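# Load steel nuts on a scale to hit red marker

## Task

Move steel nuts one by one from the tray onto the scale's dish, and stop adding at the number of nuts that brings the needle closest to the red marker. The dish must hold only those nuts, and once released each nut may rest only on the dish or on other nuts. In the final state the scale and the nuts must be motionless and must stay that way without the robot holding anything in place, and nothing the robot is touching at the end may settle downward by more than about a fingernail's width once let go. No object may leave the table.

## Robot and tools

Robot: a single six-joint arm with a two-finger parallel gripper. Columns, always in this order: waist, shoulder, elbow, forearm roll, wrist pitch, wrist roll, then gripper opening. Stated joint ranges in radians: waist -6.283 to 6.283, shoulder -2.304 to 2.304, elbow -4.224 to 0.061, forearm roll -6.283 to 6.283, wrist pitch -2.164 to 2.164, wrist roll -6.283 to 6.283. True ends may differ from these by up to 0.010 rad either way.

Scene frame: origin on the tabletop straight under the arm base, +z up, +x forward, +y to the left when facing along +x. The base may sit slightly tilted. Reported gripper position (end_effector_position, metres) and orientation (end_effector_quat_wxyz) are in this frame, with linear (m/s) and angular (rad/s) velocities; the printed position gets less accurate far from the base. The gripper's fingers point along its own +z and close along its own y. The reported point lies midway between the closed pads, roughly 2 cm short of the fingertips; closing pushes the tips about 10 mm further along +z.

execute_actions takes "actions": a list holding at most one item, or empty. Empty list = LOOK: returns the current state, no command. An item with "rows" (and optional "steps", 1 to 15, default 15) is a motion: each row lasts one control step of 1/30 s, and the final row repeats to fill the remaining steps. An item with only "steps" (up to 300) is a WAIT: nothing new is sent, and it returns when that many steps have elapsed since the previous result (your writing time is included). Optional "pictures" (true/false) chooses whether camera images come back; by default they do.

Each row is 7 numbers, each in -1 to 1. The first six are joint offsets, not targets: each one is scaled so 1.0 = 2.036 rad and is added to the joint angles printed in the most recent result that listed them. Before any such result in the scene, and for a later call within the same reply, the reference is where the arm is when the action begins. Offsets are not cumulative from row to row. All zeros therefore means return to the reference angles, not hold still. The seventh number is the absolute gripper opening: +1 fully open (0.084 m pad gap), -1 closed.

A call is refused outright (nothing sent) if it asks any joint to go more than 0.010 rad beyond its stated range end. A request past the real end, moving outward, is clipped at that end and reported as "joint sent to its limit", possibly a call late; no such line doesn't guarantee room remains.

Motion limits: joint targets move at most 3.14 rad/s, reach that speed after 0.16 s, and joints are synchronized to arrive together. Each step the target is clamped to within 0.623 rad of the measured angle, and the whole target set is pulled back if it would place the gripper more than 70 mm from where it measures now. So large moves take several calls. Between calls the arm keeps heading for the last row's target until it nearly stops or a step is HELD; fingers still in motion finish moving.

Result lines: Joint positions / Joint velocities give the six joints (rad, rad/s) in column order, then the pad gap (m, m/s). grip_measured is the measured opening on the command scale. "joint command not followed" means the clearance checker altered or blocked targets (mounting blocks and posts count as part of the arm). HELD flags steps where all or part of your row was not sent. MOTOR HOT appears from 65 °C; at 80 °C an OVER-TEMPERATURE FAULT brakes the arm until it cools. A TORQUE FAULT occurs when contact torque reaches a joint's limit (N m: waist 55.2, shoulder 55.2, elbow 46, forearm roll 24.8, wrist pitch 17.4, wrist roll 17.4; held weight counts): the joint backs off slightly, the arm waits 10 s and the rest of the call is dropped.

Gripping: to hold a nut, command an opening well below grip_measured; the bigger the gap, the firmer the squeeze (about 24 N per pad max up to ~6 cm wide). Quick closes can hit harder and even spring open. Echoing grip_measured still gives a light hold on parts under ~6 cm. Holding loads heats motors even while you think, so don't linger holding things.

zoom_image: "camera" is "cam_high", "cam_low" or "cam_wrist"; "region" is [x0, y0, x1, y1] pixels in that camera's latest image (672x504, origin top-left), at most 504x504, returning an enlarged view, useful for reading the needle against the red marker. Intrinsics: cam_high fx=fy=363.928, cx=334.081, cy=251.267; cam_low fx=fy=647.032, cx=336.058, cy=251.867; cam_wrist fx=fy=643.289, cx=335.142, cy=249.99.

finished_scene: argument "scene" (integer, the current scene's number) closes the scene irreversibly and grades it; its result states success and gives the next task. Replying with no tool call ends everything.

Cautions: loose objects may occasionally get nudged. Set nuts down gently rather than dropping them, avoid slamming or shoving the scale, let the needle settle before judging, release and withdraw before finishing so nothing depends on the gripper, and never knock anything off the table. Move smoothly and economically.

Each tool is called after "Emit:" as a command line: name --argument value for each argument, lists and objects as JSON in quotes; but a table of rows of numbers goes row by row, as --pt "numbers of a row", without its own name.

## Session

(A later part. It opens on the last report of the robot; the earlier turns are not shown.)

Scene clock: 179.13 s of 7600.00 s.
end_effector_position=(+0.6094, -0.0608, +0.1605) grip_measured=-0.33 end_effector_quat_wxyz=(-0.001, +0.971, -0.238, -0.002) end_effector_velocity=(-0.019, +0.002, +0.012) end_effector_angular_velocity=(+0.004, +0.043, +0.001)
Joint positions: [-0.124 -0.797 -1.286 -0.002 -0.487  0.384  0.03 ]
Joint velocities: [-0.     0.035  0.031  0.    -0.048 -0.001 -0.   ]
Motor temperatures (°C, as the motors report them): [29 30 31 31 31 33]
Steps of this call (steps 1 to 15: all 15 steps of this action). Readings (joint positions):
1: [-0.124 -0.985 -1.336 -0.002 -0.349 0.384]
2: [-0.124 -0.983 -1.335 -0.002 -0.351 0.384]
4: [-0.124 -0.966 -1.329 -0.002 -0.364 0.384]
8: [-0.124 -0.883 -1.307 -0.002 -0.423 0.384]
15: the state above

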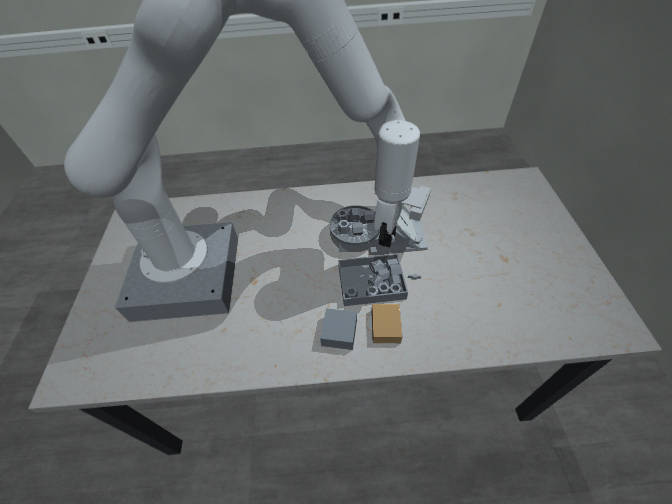

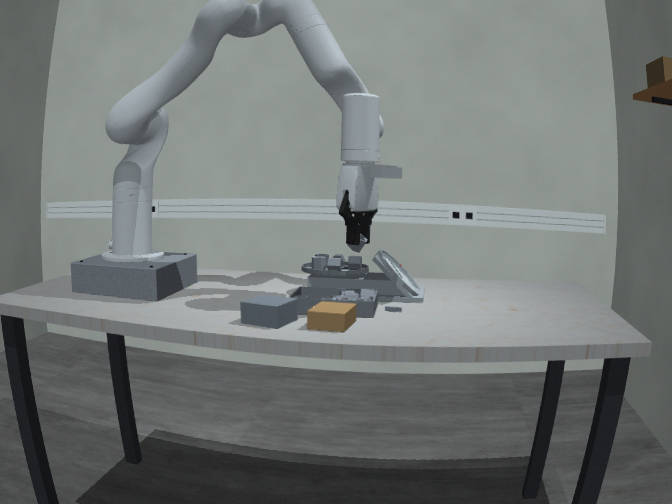

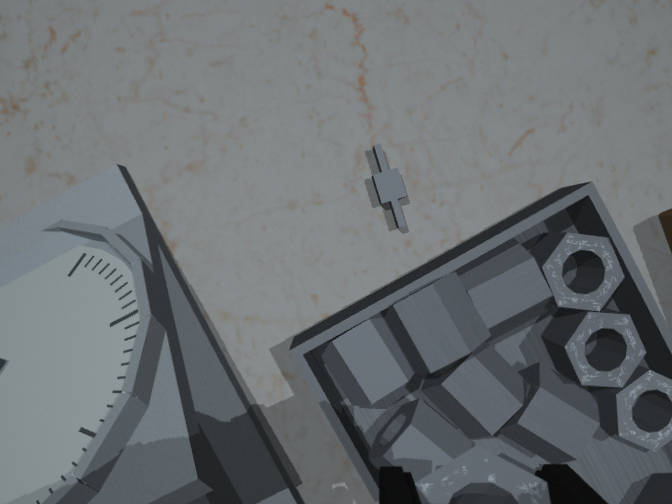

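Emit:
execute_actions --actions '[{"rows":[[0,0.01,0.015,0,0.005,-0.02,-0.72],[0.01,0.02,0.03,0,0.01,-0.05,-0.72],[0.03,0.02,0.03,0,0.01,-0.08,-0.72],[0.05,0.018,0.03,0,0.011,-0.11,-0.72],[0.07,0.016,0.029,0,0.012,-0.13,-0.72],[0.092,0.0145,0.0287,0,0.0133,-0.1456,-0.72]],"steps":15}]' --pictures false

Emit:
execute_actions --actions '[{"steps":10}]' --pictures false

Emit:
execute_actions --actions '[{"rows":[[0,-0.005,-0.001,0,0.004,0,-0.72],[0,-0.011,-0.002,0,0.009,0,-0.72],[0,-0.017,-0.003,0,0.014,0,-0.72],[0,-0.023,-0.004,0,0.019,0,-0.72],[0,-0.029,-0.005,0,0.024,0,-0.72],[0,-0.034,-0.006,0,0.028,0,-0.72],[0,-0.038,-0.007,0,0.031,0,-0.72],[0,-0.042,-0.008,0,0.034,0,-0.72],[0,-0.045,-0.0085,0,0.0365,0,-0.72],[0,-0.047,-0.009,0,0.038,0,-0.72]],"steps":15}]'

Emit:
zoom_image --camera "cam_low" --region '[300,200,420,290]'

Scene clock: 191.30 s of 7600.00 s.
end_effector_position=(+0.5928, +0.0494, +0.1597) grip_measured=-0.33 end_effector_quat_wxyz=(-0.001, +1.000, -0.004, -0.003) end_effector_velocity=(-0.002, +0.023, -0.000) end_effector_angular_velocity=(+0.001, -0.003, +0.102)
Joint positions: [ 0.059 -0.767 -1.228 -0.002 -0.461  0.093  0.03 ]
Joint velocities: [ 0.039  0.001  0.002  0.     0.005 -0.064  0.   ]
Motor temperatures (°C, as the motors report them): [29 30 31 31 31 33]
Steps of this call (steps 1 to 15: the robot went on to your last target; steps 16 to 350: nothing new was sent; steps 351 to 365: all 15 steps of this action). Readings (joint positions):
351: [-0.124 -0.792 -1.284 -0.002 -0.491 0.384]
352: [-0.124 -0.790 -1.280 -0.002 -0.488 0.377]
354: [-0.119 -0.775 -1.255 -0.002 -0.478 0.329]
358: [-0.024 -0.766 -1.234 -0.002 -0.467 0.186]
365: the state above

Scene clock: 191.63 s of 7600.00 s.
end_effector_position=(+0.5925, +0.0519, +0.1596) grip_measured=-0.33 end_effector_quat_wxyz=(-0.001, +1.000, +0.001, -0.003) end_effector_velocity=(-0.001, +0.002, -0.000) end_effector_angular_velocity=(+0.000, +0.001, +0.004)
Joint positions: [ 0.063 -0.767 -1.228 -0.002 -0.46   0.088  0.03 ]
Joint velocities: [ 0.004 -0.001  0.     0.    -0.    -0.001 -0.   ]
Motor temperatures (°C, as the motors report them): [29 30 31 31 31 33]
Steps of this call (steps 1 to 10: the robot went on to your last target). Readings (joint positions):
1: [0.060 -0.767 -1.228 -0.002 -0.461 0.092]
2: [0.060 -0.767 -1.228 -0.002 -0.460 0.090]
4: [0.062 -0.767 -1.228 -0.002 -0.460 0.089]
8: [0.063 -0.767 -1.228 -0.002 -0.460 0.088]
10: the state above

Scene clock: 192.13 s of 7600.00 s.
end_effector_position=(+0.5924, +0.0521, +0.1095) grip_measured=-0.33 end_effector_quat_wxyz=(-0.001, +1.000, +0.001, -0.003) end_effector_velocity=(+0.006, +0.000, -0.008) end_effector_angular_velocity=(+0.001, -0.016, -0.000)
Joint positions: [ 0.063 -0.861 -1.245 -0.002 -0.385  0.088  0.03 ]
Joint velocities: [-0.    -0.019 -0.012 -0.001  0.022  0.001  0.   ]
Motor temperatures (°C, as the motors report them): [29 30 31 31 31 33]
Steps of this call (steps 1 to 15: all 15 steps of this action). Readings (joint positions):
1: [0.063 -0.768 -1.228 -0.002 -0.460 0.088]
2: [0.063 -0.770 -1.229 -0.002 -0.457 0.088]
4: [0.063 -0.785 -1.232 -0.002 -0.445 0.088]
8: [0.063 -0.827 -1.238 -0.002 -0.412 0.088]
15: the state above

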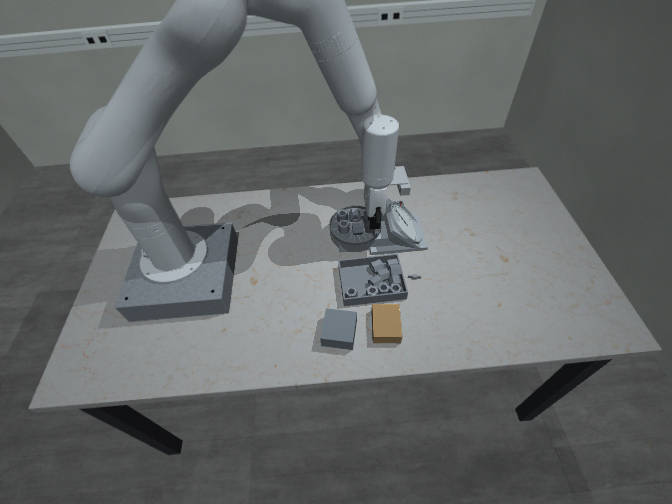

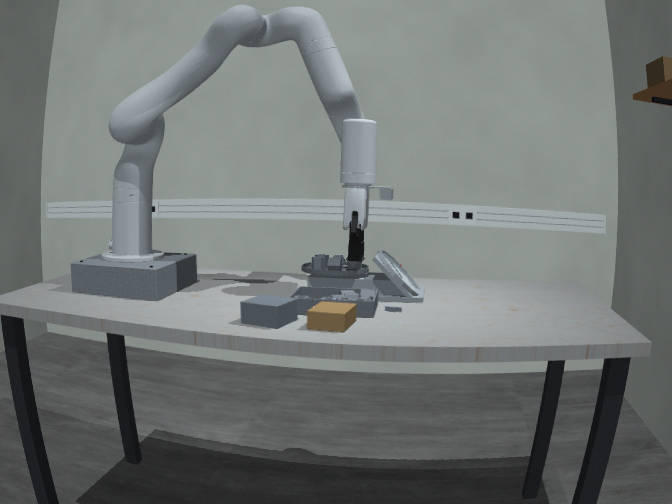

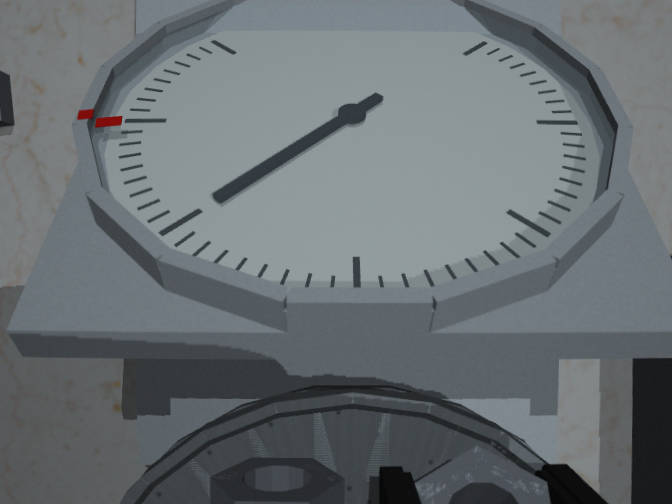

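Region (300, 200, 420, 290) of cam_low's 672x504 image, scaled by 4.200, with more detail than that image has; it fills the top 378 rows of this view, and the rest is white.

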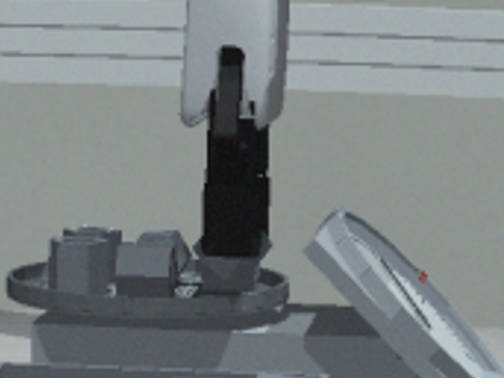

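Emit:
execute_actions --actions '[{"rows":[[0,0.001,0.002,0,0.001,0,-0.72],[0,0.001,0.004,0,0.003,0,-0.72],[0,0,0.005,0,0.005,0,-0.72],[0,-0.001,0.005,0,0.006,0,-0.72],[0,-0.002,0.005,0,0.007,0,-0.72]],"steps":15}]'

Scene clock: 194.43 s of 7600.00 s.
end_effector_position=(+0.5887, +0.0518, +0.1041) grip_measured=-0.33 end_effector_quat_wxyz=(-0.001, +1.000, +0.001, -0.003) end_effector_velocity=(-0.001, +0.000, -0.001) end_effector_angular_velocity=(+0.000, +0.002, -0.001)
Joint positions: [ 0.063 -0.865 -1.235 -0.002 -0.371  0.088  0.03 ]
Joint velocities: [ 0.    -0.001  0.001  0.001 -0.    -0.     0.   ]
Motor temperatures (°C, as the motors report them): [29 30 31 31 31 33]
Steps of this call (steps 1 to 15: the robot went on to your last target; steps 16 to 54: nothing new was sent; steps 55 to 69: all 15 steps of this action). Readings (joint positions):
55: [0.063 -0.863 -1.246 -0.002 -0.383 0.088]
56: [0.063 -0.862 -1.244 -0.002 -0.383 0.088]
58: [0.063 -0.860 -1.240 -0.002 -0.379 0.088]
62: [0.063 -0.864 -1.236 -0.002 -0.372 0.088]
69: the state above

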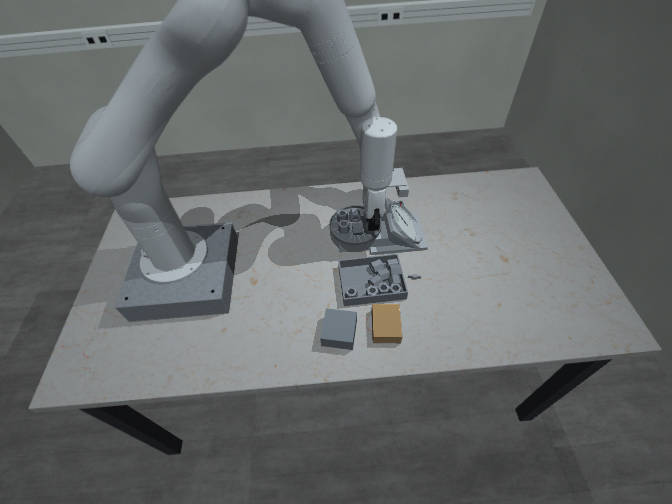

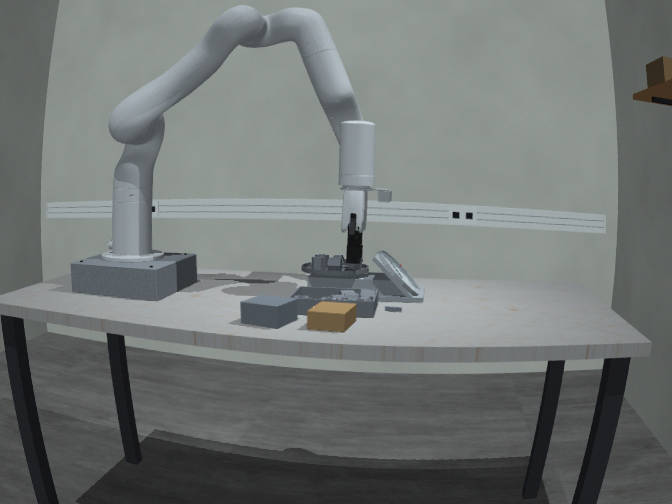

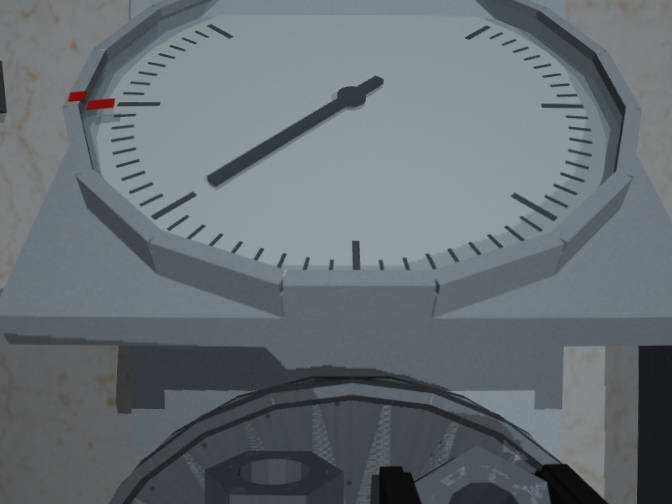

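Not touching yet; 5 nuts ≈180°. Lower further.

Emit:
execute_actions --actions '[{"rows":[[0,-0.001,0,0,0.001,0,-0.72],[0,-0.002,-0.0004,0,0.0016,0,-0.72],[0,-0.003,-0.0006,0,0.0024,0,-0.72],[0,-0.004,-0.0008,0,0.0032,0,-0.72],[0,-0.005,-0.001,0,0.004,0,-0.72]],"steps":15}]'

Scene clock: 197.20 s of 7600.00 s.
end_effector_position=(+0.5885, +0.0518, +0.0989) grip_measured=-0.33 end_effector_quat_wxyz=(-0.001, +1.000, +0.001, -0.003) end_effector_velocity=(+0.000, -0.000, -0.001) end_effector_angular_velocity=(-0.000, -0.000, +0.001)
Joint positions: [ 0.063 -0.875 -1.237 -0.002 -0.363  0.088  0.03 ]
Joint velocities: [-0.001 -0.001  0.    -0.001  0.001 -0.001 -0.   ]
Motor temperatures (°C, as the motors report them): [29 30 31 31 31 33]
Steps of this call (steps 1 to 15: the robot went on to your last target; steps 16 to 68: nothing new was sent; steps 69 to 83: all 15 steps of this action). Readings (joint positions):
69: [0.063 -0.865 -1.235 -0.002 -0.370 0.088]
70: [0.063 -0.866 -1.235 -0.002 -0.370 0.088]
72: [0.063 -0.868 -1.236 -0.002 -0.368 0.088]
76: [0.063 -0.874 -1.237 -0.002 -0.363 0.088]
83: the state above

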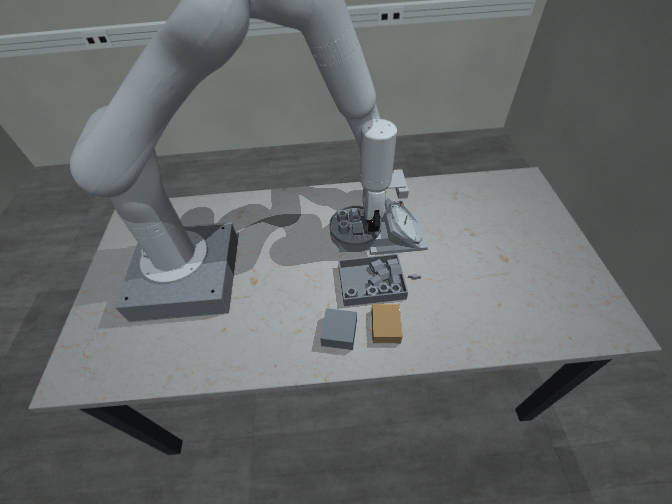

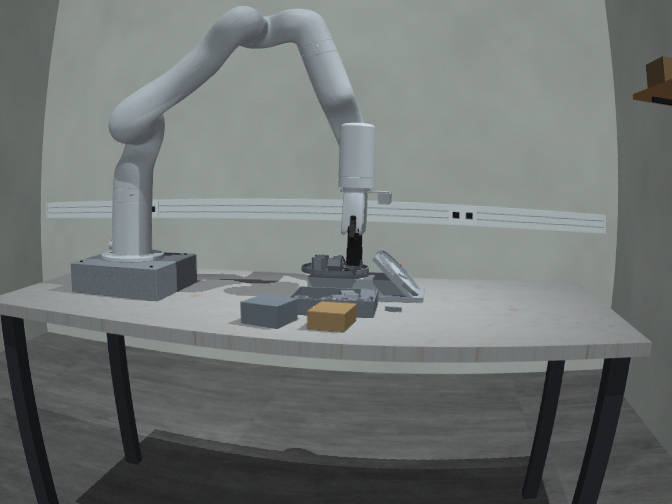

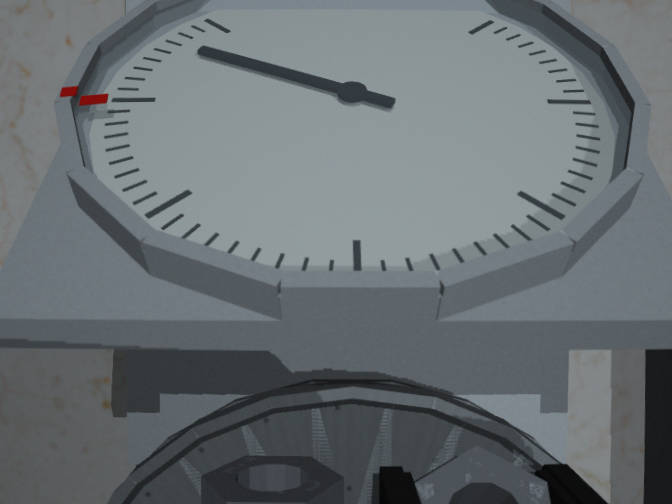

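Emit:
execute_actions --actions '[{"rows":[[0,0,0,0,0,0,-0.62],[0,0,0,0,0,0,-0.52],[0,0,0,0,0,0,-0.44],[0,0,0,0,0,0,-0.38],[0,0,0,0,0,0,-0.34],[0,0,0,0,0,0,-0.31],[0,0,0,0,0,0,-0.29],[0,0,0,0,0,0,-0.27],[0,0,0,0,0,0,-0.25],[0,0,0,0,0,0,-0.22],[0,0,0,0,0,0,-0.19],[0,0,0,0,0,0,-0.15]],"steps":15}]' --pictures false

Emit:
execute_actions --actions '[{"rows":[[0,0.005,0.001,0,-0.004,0,-0.15],[0,0.012,0.002,0,-0.01,0,-0.15],[0,0.022,0.004,0,-0.018,0,-0.15],[0,0.035,0.006,0,-0.029,0,-0.15],[0,0.05,0.009,0,-0.041,0,-0.15],[0,0.065,0.014,0,-0.051,0,-0.15],[0,0.08,0.022,0,-0.058,0,-0.15],[0,0.095,0.032,0,-0.063,0,-0.15],[0,0.11,0.045,0,-0.065,0,-0.15]],"steps":15}]' --pictures false

Emit:
execute_actions --actions '[{"steps":75}]'

Emit:
zoom_image --camera "cam_low" --region '[290,230,410,300]'

Scene clock: 202.37 s of 7600.00 s.
end_effector_position=(+0.5884, +0.0518, +0.0988) grip_measured=-0.16 end_effector_quat_wxyz=(-0.001, +1.000, +0.001, -0.003) end_effector_velocity=(+0.001, +0.000, +0.000) end_effector_angular_velocity=(-0.000, -0.002, +0.002)
Joint positions: [ 0.063 -0.875 -1.237 -0.002 -0.363  0.088  0.037]
Joint velocities: [ 0.001  0.    -0.001 -0.001  0.001 -0.001  0.   ]
Motor temperatures (°C, as the motors report them): [29 30 31 31 31 33]
Steps of this call (steps 1 to 15: the robot went on to your last target; steps 16 to 140: nothing new was sent; steps 141 to 155: all 15 steps of this action). Readings (joint positions):
141: [0.063 -0.875 -1.237 -0.002 -0.362 0.088]
142: [0.063 -0.875 -1.237 -0.002 -0.362 0.088]
144: [0.063 -0.875 -1.237 -0.002 -0.363 0.088]
148: [0.063 -0.875 -1.237 -0.002 -0.363 0.088]
155: the state above

Scene clock: 202.87 s of 7600.00 s.
end_effector_position=(+0.5706, +0.0498, +0.1982) grip_measured=-0.16 end_effector_quat_wxyz=(-0.001, +1.000, +0.001, -0.003) end_effector_velocity=(-0.030, -0.003, +0.016) end_effector_angular_velocity=(-0.004, +0.038, +0.000)
Joint positions: [ 0.063 -0.658 -1.15  -0.002 -0.492  0.088  0.037]
Joint velocities: [ 0.     0.068  0.069 -0.001 -0.036  0.001 -0.   ]
Motor temperatures (°C, as the motors report them): [29 30 31 31 31 33]
Steps of this call (steps 1 to 15: all 15 steps of this action). Readings (joint positions):
1: [0.063 -0.875 -1.237 -0.002 -0.363 0.088]
2: [0.063 -0.872 -1.236 -0.002 -0.366 0.088]
4: [0.063 -0.855 -1.233 -0.002 -0.380 0.088]
8: [0.063 -0.772 -1.215 -0.002 -0.442 0.088]
15: the state above

Scene clock: 205.37 s of 7600.00 s.
end_effector_position=(+0.5691, +0.0496, +0.2006) grip_measured=-0.16 end_effector_quat_wxyz=(-0.001, +1.000, +0.001, -0.003) end_effector_velocity=(+0.000, +0.000, +0.000) end_effector_angular_velocity=(+0.001, -0.000, -0.000)
Joint positions: [ 0.063 -0.651 -1.146 -0.002 -0.495  0.088  0.037]
Joint velocities: [ 0.     0.    -0.     0.001 -0.    -0.001  0.   ]
Motor temperatures (°C, as the motors report them): [29 30 31 31 31 33]
Steps of this call (steps 1 to 15: the robot went on to your last target; steps 16 to 75: nothing new was sent). Readings (joint positions):
1: [0.063 -0.656 -1.148 -0.002 -0.493 0.088]
2: [0.063 -0.655 -1.147 -0.002 -0.494 0.088]
4: [0.063 -0.653 -1.146 -0.002 -0.494 0.088]
8: [0.063 -0.652 -1.146 -0.002 -0.495 0.088]
75: the state above
The arm was judged still, so your last target was given up. Only a new action makes it travel on or press farther. Fingers that are still opening or closing keep moving.

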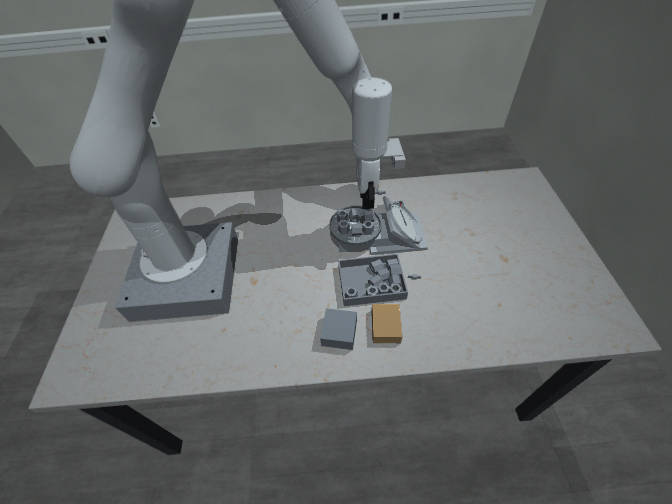

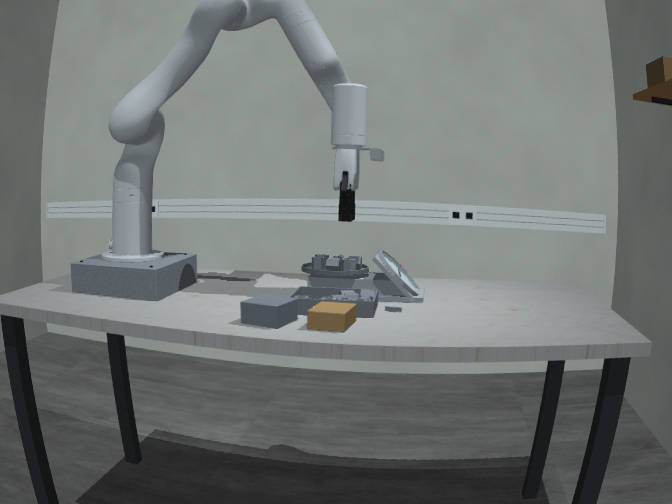

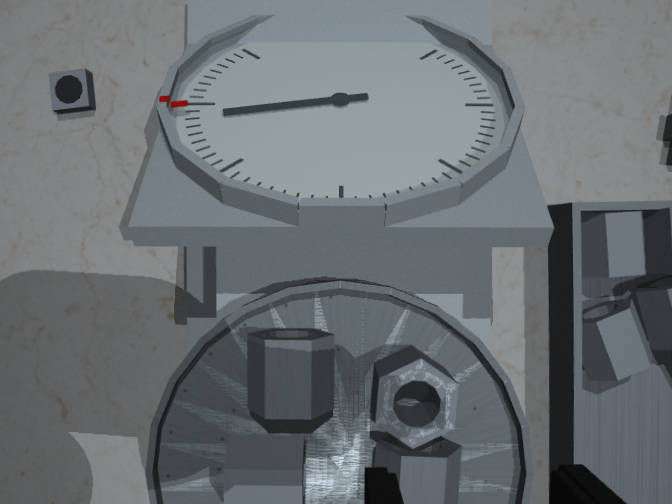

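Region (290, 230, 410, 300) of cam_low's 672x504 image, scaled by 4.200, with more detail than that image has; it fills the top 294 rows of this view, and the rest is white.

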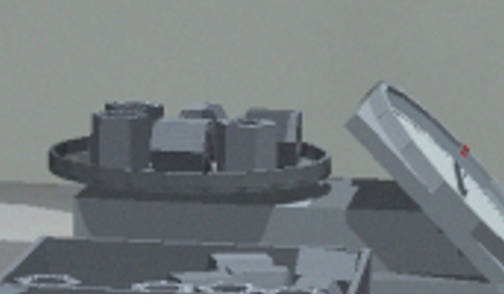

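Emit:
execute_actions --actions '[{"steps":60}]'

Scene clock: 209.10 s of 7600.00 s.
end_effector_position=(+0.5691, +0.0496, +0.2006) grip_measured=-0.16 end_effector_quat_wxyz=(-0.001, +1.000, +0.001, -0.003) end_effector_velocity=(-0.000, -0.000, -0.000) end_effector_angular_velocity=(-0.001, +0.000, +0.001)
Joint positions: [ 0.063 -0.651 -1.146 -0.002 -0.495  0.088  0.037]
Joint velocities: [ 0.    -0.    -0.    -0.001 -0.     0.    -0.   ]
Motor temperatures (°C, as the motors report them): [29 30 31 31 31 33]
Steps of this call (steps 1 to 112: nothing new was sent). Readings (joint positions):
1: [0.063 -0.651 -1.146 -0.002 -0.495 0.088]
2: [0.063 -0.651 -1.146 -0.002 -0.495 0.088]
4: [0.063 -0.651 -1.146 -0.002 -0.495 0.088]
8: [0.063 -0.651 -1.146 -0.002 -0.495 0.088]
112: the state above

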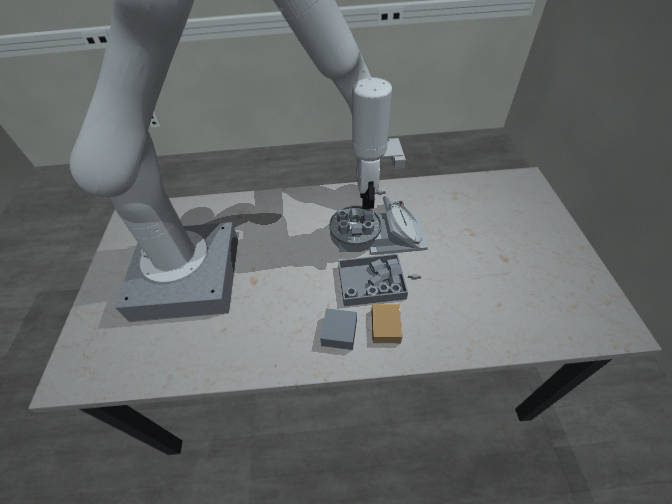

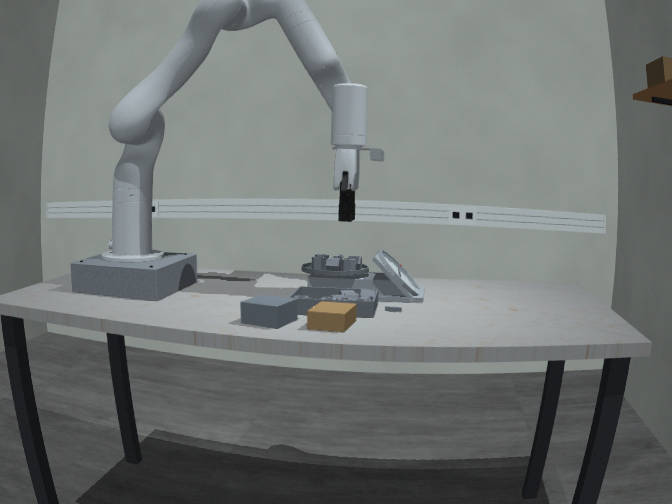

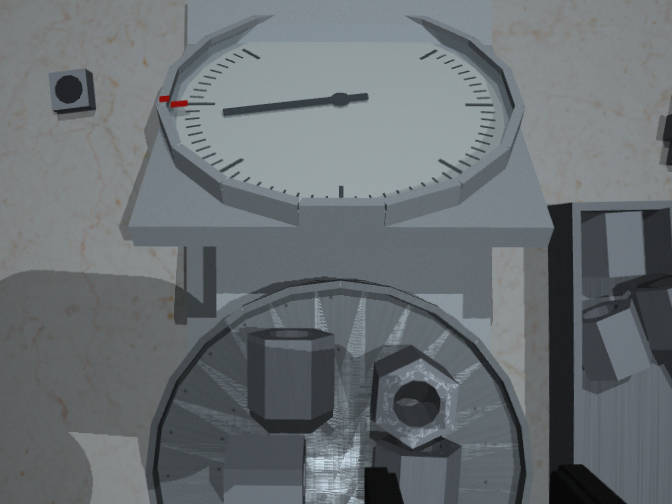

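Emit:
finished_scene --scene 2

The scene is finished: the task was done.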